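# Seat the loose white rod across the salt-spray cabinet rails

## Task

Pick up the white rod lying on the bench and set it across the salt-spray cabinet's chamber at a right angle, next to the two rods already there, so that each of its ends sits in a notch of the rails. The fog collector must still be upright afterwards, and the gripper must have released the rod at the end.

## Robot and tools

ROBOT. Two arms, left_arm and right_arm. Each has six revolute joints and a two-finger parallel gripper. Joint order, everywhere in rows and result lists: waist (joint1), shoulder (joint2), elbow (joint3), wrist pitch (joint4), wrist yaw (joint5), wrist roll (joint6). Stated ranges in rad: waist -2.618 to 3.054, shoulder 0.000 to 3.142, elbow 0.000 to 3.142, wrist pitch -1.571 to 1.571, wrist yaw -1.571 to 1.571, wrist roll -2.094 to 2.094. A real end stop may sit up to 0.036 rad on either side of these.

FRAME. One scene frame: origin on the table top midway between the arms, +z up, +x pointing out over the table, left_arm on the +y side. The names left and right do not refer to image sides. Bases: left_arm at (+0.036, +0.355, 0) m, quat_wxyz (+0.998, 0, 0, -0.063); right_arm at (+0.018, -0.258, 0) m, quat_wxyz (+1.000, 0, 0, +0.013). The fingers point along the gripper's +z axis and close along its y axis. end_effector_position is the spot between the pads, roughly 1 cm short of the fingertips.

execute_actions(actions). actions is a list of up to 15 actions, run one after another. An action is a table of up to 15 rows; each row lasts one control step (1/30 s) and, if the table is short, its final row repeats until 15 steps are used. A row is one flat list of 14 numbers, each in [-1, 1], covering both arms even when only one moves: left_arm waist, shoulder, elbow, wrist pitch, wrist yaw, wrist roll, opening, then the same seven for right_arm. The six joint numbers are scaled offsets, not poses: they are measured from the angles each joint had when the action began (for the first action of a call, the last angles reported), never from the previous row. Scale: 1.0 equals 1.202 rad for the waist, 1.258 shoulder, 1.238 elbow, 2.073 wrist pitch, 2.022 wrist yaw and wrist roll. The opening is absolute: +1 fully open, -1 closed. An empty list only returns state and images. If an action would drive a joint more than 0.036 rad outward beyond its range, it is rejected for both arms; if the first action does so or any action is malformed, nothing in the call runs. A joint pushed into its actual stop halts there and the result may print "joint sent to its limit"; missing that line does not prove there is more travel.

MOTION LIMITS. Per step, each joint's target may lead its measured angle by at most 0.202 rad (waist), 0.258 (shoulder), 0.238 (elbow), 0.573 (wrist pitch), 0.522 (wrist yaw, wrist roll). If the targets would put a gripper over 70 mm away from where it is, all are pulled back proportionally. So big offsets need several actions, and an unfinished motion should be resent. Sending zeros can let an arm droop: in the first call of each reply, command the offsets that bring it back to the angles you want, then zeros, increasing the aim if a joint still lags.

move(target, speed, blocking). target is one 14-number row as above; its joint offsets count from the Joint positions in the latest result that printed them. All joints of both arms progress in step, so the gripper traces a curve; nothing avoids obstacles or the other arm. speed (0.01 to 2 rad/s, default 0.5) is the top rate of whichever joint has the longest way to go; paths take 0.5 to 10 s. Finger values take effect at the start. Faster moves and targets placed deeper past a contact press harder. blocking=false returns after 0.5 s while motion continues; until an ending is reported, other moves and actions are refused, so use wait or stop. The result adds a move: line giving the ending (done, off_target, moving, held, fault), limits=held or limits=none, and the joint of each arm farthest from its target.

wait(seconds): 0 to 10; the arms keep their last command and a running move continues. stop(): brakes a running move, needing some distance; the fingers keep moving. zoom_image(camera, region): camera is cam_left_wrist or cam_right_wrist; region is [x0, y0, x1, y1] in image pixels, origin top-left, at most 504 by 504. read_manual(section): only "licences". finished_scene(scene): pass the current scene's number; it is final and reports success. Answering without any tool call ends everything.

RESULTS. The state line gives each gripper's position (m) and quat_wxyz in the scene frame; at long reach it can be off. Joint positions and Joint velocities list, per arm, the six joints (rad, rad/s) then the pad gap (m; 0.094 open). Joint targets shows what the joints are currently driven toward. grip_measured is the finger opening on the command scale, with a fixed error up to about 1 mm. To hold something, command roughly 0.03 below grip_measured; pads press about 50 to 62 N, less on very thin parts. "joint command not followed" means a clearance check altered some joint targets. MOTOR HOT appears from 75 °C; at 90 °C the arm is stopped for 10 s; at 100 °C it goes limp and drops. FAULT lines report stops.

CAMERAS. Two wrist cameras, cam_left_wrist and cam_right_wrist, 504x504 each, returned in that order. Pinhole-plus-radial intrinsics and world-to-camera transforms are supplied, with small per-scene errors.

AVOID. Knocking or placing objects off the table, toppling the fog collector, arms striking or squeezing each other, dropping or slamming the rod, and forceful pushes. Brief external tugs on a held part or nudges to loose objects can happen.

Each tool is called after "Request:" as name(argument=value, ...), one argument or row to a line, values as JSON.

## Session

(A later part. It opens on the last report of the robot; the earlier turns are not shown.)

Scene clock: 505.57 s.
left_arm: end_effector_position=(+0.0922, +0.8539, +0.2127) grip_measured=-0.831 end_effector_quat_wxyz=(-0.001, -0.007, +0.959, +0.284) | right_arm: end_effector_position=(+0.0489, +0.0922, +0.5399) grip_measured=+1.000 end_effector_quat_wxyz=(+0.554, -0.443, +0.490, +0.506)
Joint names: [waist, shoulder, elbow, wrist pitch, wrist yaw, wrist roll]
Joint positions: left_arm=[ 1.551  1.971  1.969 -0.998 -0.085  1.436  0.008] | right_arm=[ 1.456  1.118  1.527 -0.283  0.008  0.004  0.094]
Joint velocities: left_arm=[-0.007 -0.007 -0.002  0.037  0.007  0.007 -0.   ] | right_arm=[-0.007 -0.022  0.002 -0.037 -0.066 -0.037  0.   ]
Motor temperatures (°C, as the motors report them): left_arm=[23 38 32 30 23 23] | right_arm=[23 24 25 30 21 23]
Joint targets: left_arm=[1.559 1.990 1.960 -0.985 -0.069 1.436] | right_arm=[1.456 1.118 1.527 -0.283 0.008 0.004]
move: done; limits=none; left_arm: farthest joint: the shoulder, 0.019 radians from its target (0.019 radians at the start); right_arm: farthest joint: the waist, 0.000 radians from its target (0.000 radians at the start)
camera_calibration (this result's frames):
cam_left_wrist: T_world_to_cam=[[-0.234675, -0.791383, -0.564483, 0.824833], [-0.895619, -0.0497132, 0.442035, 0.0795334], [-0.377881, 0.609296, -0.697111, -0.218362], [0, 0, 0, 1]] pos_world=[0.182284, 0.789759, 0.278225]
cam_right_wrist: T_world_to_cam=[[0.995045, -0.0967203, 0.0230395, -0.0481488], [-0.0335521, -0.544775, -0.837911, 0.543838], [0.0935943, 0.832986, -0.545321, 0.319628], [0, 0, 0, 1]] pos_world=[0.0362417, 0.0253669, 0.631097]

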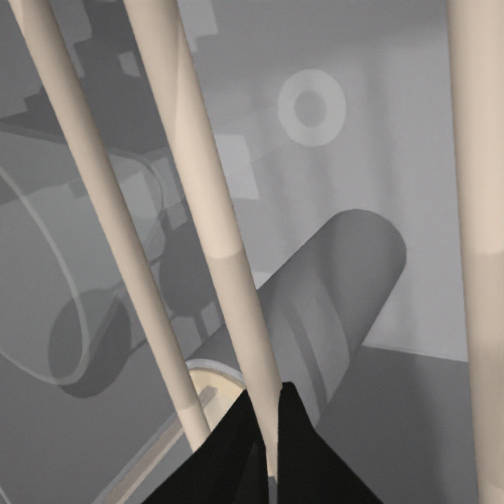

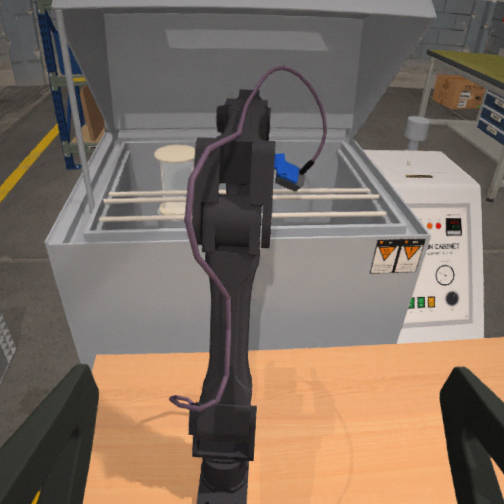

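Request:
move(
  target=[0.0067,0.0151,-0.0436,0.0232,0.0084,0,-0.87, 0,0,0,0,0,0,1],
  speed=0.04,
)

Request:
zoom_image(
  camera="cam_right_wrist",
  region=[80, 160, 160, 240],
)

Request:
zoom_image(
  camera="cam_right_wrist",
  region=[330, 160, 410, 240],
)

Scene clock: 514.70 s.
left_arm: end_effector_position=(+0.0923, +0.8539, +0.2009) grip_measured=-0.831 end_effector_quat_wxyz=(-0.002, -0.007, +0.960, +0.279) | right_arm: end_effector_position=(+0.0489, +0.0922, +0.5399) grip_measured=+1.000 end_effector_quat_wxyz=(+0.554, -0.443, +0.490, +0.506)
Joint names: [waist, shoulder, elbow, wrist pitch, wrist yaw, wrist roll]
Joint positions: left_arm=[ 1.551  1.971  1.927 -0.967 -0.085  1.436  0.008] | right_arm=[ 1.456  1.118  1.527 -0.283  0.008  0.004  0.094]
Joint velocities: left_arm=[ 0.002 -0.002  0.012 -0.007 -0.051  0.007  0.001] | right_arm=[ 0.007  0.012 -0.017  0.066  0.022 -0.037  0.   ]
Motor temperatures (°C, as the motors report them): left_arm=[23 38 32 31 23 23] | right_arm=[23 24 25 30 21 23]
Joint targets: left_arm=[1.559 1.990 1.915 -0.950 -0.068 1.436] | right_arm=[1.456 1.118 1.527 -0.283 0.008 0.004]
move: done; limits=none; left_arm: farthest joint: the shoulder, 0.019 radians from its target (0.019 radians at the start); right_arm: farthest joint: the waist, 0.000 radians from its target (0.000 radians at the start)
camera_calibration (this result's frames):
cam_left_wrist: T_world_to_cam=[[-0.235895, -0.797206, -0.555712, 0.821566], [-0.895009, -0.0445399, 0.44382, 0.0799659], [-0.378567, 0.602062, -0.703, -0.219128], [0, 0, 0, 1]] pos_world=[0.182419, 0.790447, 0.267017]
cam_right_wrist: T_world_to_cam=[[0.995045, -0.0967203, 0.0230395, -0.0481488], [-0.0335521, -0.544775, -0.837911, 0.543838], [0.0935943, 0.832986, -0.545321, 0.319628], [0, 0, 0, 1]] pos_world=[0.0362417, 0.0253669, 0.631097]

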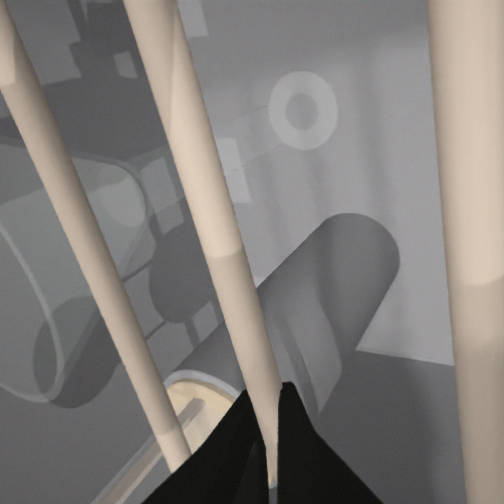

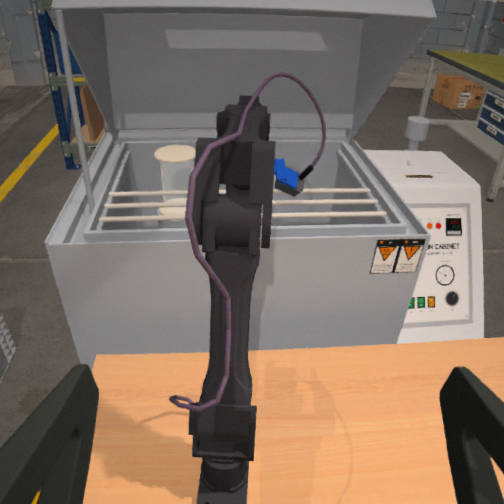

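Region (80, 160, 160, 240) of cam_right_wrist's 504x504 image, scaled by 6.300, with more detail than that image has.

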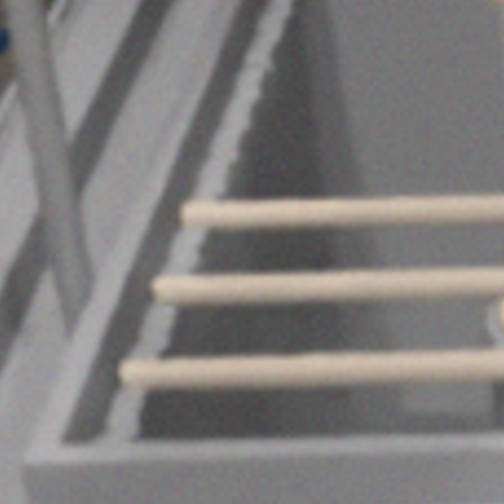

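Region (330, 160, 410, 240) of cam_right_wrist's 504x504 image, scaled by 6.300, with more detail than that image has.

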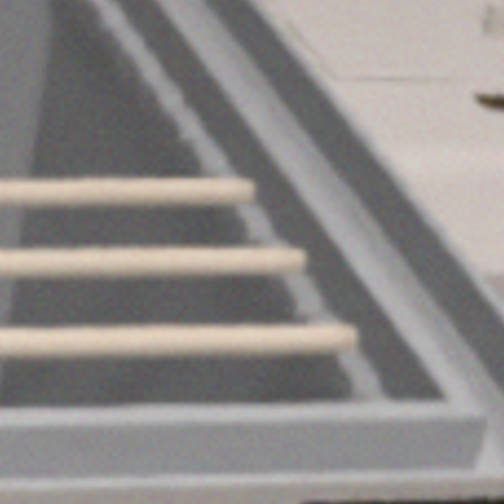

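Request:
execute_actions(
  actions=[],
)

Scene clock: 530.73 s.
left_arm: end_effector_position=(+0.0923, +0.8539, +0.2009) grip_measured=-0.831 end_effector_quat_wxyz=(-0.002, -0.007, +0.960, +0.279) | right_arm: end_effector_position=(+0.0489, +0.0922, +0.5399) grip_measured=+1.000 end_effector_quat_wxyz=(+0.554, -0.443, +0.490, +0.506)
Joint names: [waist, shoulder, elbow, wrist pitch, wrist yaw, wrist roll]
Joint positions: left_arm=[ 1.551  1.971  1.927 -0.967 -0.085  1.436  0.008] | right_arm=[ 1.456  1.118  1.527 -0.283  0.008  0.004  0.094]
Joint velocities: left_arm=[ 0.007 -0.012 -0.012 -0.007  0.007  0.051 -0.001] | right_arm=[-0.007  0.012 -0.017 -0.007  0.066  0.022  0.   ]
Motor temperatures (°C, as the motors report them): left_arm=[23 38 32 31 23 23] | right_arm=[23 24 25 30 21 23]
Joint targets: left_arm=[1.559 1.990 1.915 -0.950 -0.068 1.436] | right_arm=[1.456 1.118 1.527 -0.283 0.008 0.004]
camera_calibration (this result's frames):
cam_left_wrist: T_world_to_cam=[[-0.235895, -0.797206, -0.555712, 0.821566], [-0.895009, -0.0445399, 0.44382, 0.0799659], [-0.378567, 0.602062, -0.703, -0.219128], [0, 0, 0, 1]] pos_world=[0.182419, 0.790447, 0.267017]
cam_right_wrist: T_world_to_cam=[[0.995045, -0.0967203, 0.0230395, -0.0481488], [-0.0335521, -0.544775, -0.837911, 0.543838], [0.0935943, 0.832986, -0.545321, 0.319628], [0, 0, 0, 1]] pos_world=[0.0362417, 0.0253669, 0.631097]

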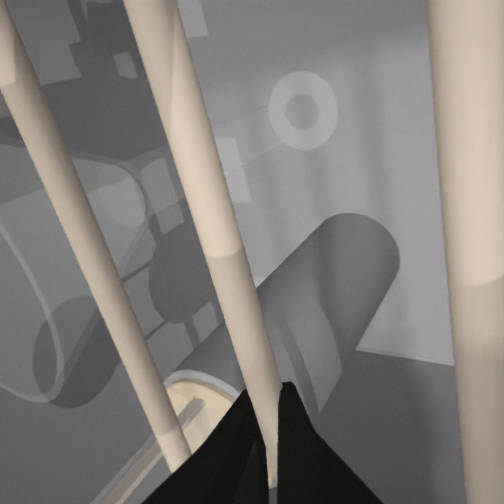

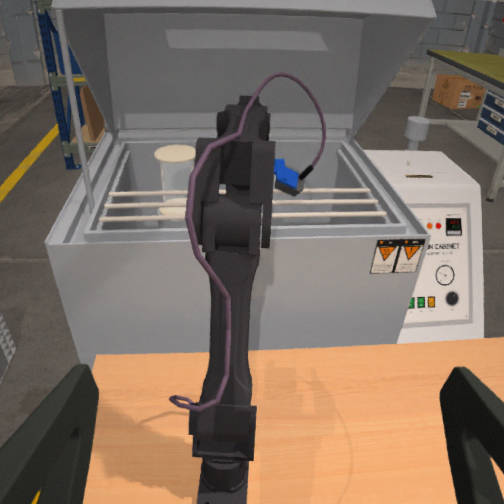

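Request:
execute_actions(
  actions=[
    [[0.0067,0.0151,-0.0097,0.0082,0.0084,0,-0.83,0,0,0,0,0,0,1],[0.0067,0.0151,-0.0097,0.0082,0.0084,0,-0.82,0,0,0,0,0,0,1],[0.0067,0.0151,-0.0097,0.0082,0.0084,0,-0.81,0,0,0,0,0,0,1],[0.0067,0.0151,-0.0097,0.0082,0.0084,0,-0.80,0,0,0,0,0,0,1],[0.0067,0.0151,-0.0097,0.0082,0.0084,0,-0.78,0,0,0,0,0,0,1],[0.0067,0.0151,-0.0097,0.0082,0.0084,0,-0.76,0,0,0,0,0,0,1],[0.0067,0.0151,-0.0097,0.0082,0.0084,0,-0.73,0,0,0,0,0,0,1],[0.0067,0.0151,-0.0097,0.0082,0.0084,0,-0.70,0,0,0,0,0,0,1],[0.0067,0.0151,-0.0097,0.0082,0.0084,0,-0.66,0,0,0,0,0,0,1],[0.0067,0.0151,-0.0097,0.0082,0.0084,0,-0.62,0,0,0,0,0,0,1],[0.0067,0.0151,-0.0097,0.0082,0.0084,0,-0.58,0,0,0,0,0,0,1],[0.0067,0.0151,-0.0097,0.0082,0.0084,0,-0.54,0,0,0,0,0,0,1],[0.0067,0.0151,-0.0097,0.0082,0.0084,0,-0.50,0,0,0,0,0,0,1],[0.0067,0.0151,-0.0097,0.0082,0.0084,0,-0.48,0,0,0,0,0,0,1],[0.0067,0.0151,-0.0097,0.0082,0.0084,0,-0.48,0,0,0,0,0,0,1]],
  ],
)

Scene clock: 541.03 s.
left_arm: end_effector_position=(+0.0927, +0.8566, +0.2026) grip_measured=-0.485 end_effector_quat_wxyz=(-0.001, -0.007, +0.958, +0.285) | right_arm: end_effector_position=(+0.0489, +0.0922, +0.5399) grip_measured=+1.000 end_effector_quat_wxyz=(+0.554, -0.443, +0.490, +0.506)
Joint names: [waist, shoulder, elbow, wrist pitch, wrist yaw, wrist roll]
Joint positions: left_arm=[ 1.551  1.971  1.927 -0.954 -0.085  1.436  0.024] | right_arm=[ 1.456  1.118  1.527 -0.283  0.008  0.004  0.094]
Joint velocities: left_arm=[ 0.002 -0.002 -0.017  0.066 -0.066 -0.066  0.008] | right_arm=[ 0.002  0.002  0.002 -0.066 -0.095 -0.066  0.   ]
Motor temperatures (°C, as the motors report them): left_arm=[23 38 32 31 23 23] | right_arm=[23 24 25 30 21 23]
Joint targets: left_arm=[1.559 1.990 1.915 -0.950 -0.068 1.436] | right_arm=[1.456 1.118 1.527 -0.283 0.008 0.004]
camera_calibration (this result's frames):
cam_left_wrist: T_world_to_cam=[[-0.235212, -0.789932, -0.566288, 0.820607], [-0.895764, -0.049934, 0.441717, 0.0847889], [-0.377204, 0.611158, -0.695848, -0.228751], [0, 0, 0, 1]] pos_world=[0.182682, 0.792261, 0.268071]
cam_right_wrist: T_world_to_cam=[[0.995045, -0.0967203, 0.0230395, -0.0481488], [-0.0335521, -0.544775, -0.837911, 0.543838], [0.0935943, 0.832986, -0.545321, 0.319628], [0, 0, 0, 1]] pos_world=[0.0362417, 0.0253669, 0.631097]

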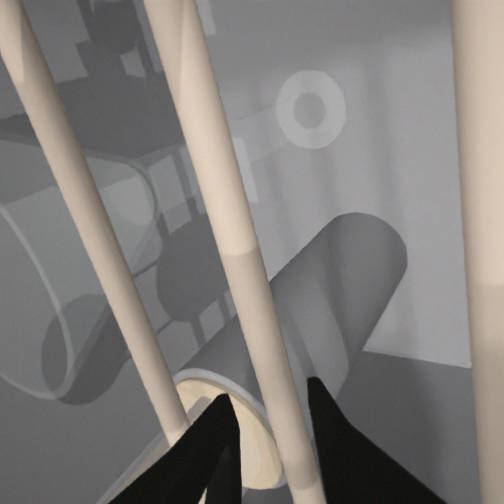

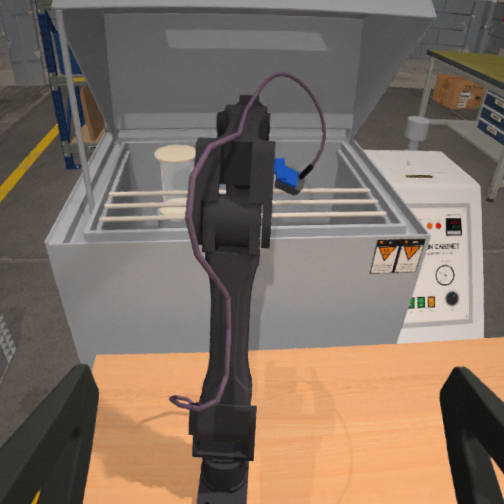

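Request:
move(
  target=[0.003,-0.045,0.105,-0.078,0.004,0,-0.48,0,0,0,0,0,0,1],
  speed=0.2,
)

Scene clock: 549.27 s.
left_arm: end_effector_position=(+0.0902, +0.8397, +0.2440) grip_measured=-0.482 end_effector_quat_wxyz=(-0.000, -0.007, +0.957, +0.290) | right_arm: end_effector_position=(+0.0489, +0.0922, +0.5399) grip_measured=+1.000 end_effector_quat_wxyz=(+0.554, -0.443, +0.490, +0.506)
Joint names: [waist, shoulder, elbow, wrist pitch, wrist yaw, wrist roll]
Joint positions: left_arm=[ 1.551  1.933  2.039 -1.092 -0.085  1.436  0.024] | right_arm=[ 1.456  1.118  1.527 -0.283  0.008  0.004  0.094]
Joint velocities: left_arm=[-0.007 -0.002  0.007 -0.022  0.007  0.051 -0.   ] | right_arm=[ 0.002 -0.017  0.002 -0.066 -0.022 -0.022  0.   ]
Motor temperatures (°C, as the motors report them): left_arm=[23 39 32 31 23 23] | right_arm=[23 24 25 30 21 23]
Joint targets: left_arm=[1.555 1.914 2.057 -1.115 -0.077 1.436] | right_arm=[1.456 1.118 1.527 -0.283 0.008 0.004]
move: off_target (left_arm); limits=none; left_arm: farthest joint: the wrist pitch, 0.023 radians from its target (0.163 radians at the start); right_arm: farthest joint: the waist, 0.000 radians from its target (0.000 radians at the start)
camera_calibration (this result's frames):
cam_left_wrist: T_world_to_cam=[[-0.23433, -0.783901, -0.574968, 0.827071], [-0.896445, -0.0545922, 0.439779, 0.0678979], [-0.376132, 0.618481, -0.689932, -0.198248], [0, 0, 0, 1]] pos_world=[0.180107, 0.774662, 0.308901]
cam_right_wrist: T_world_to_cam=[[0.995045, -0.0967203, 0.0230395, -0.0481488], [-0.0335521, -0.544775, -0.837911, 0.543838], [0.0935943, 0.832986, -0.545321, 0.319628], [0, 0, 0, 1]] pos_world=[0.0362417, 0.0253669, 0.631097]

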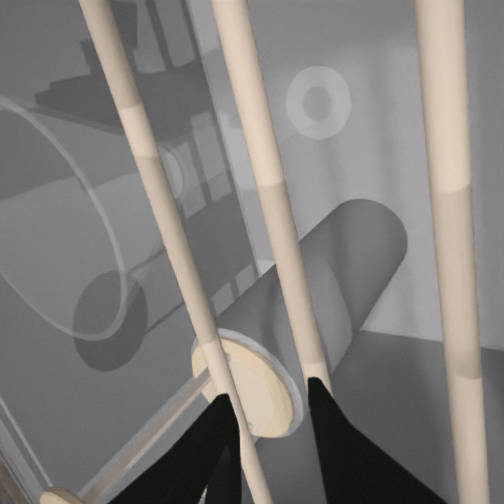

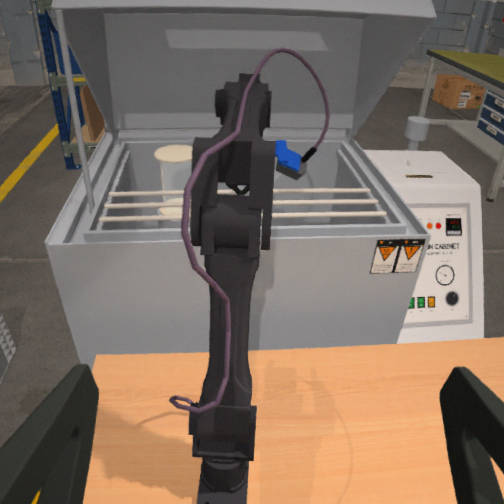

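Request:
zoom_image(
  camera="cam_right_wrist",
  region=[80,160,200,240],
)

Request:
zoom_image(
  camera="cam_right_wrist",
  region=[290,160,410,240],
)

Region (80, 160, 200, 240) of cam_right_wrist's 504x504 image, scaled by 4.200, with more detail than that image has.

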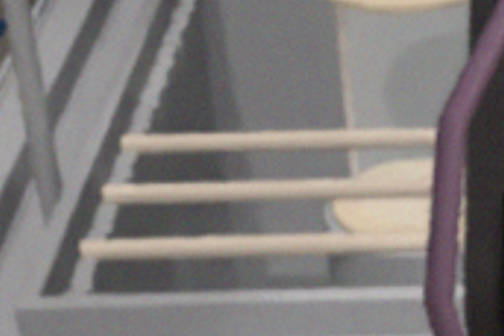

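Region (290, 160, 410, 240) of cam_right_wrist's 504x504 image, scaled by 4.200, with more detail than that image has.

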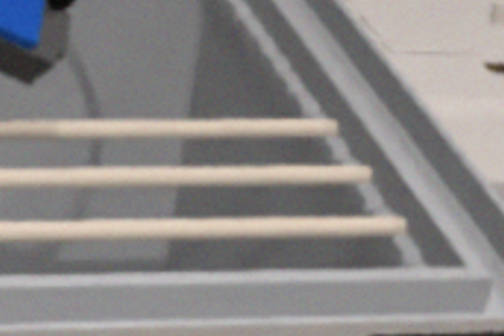

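Request:
finished_scene(
  scene=2,
)

The scene is finished: the task was done.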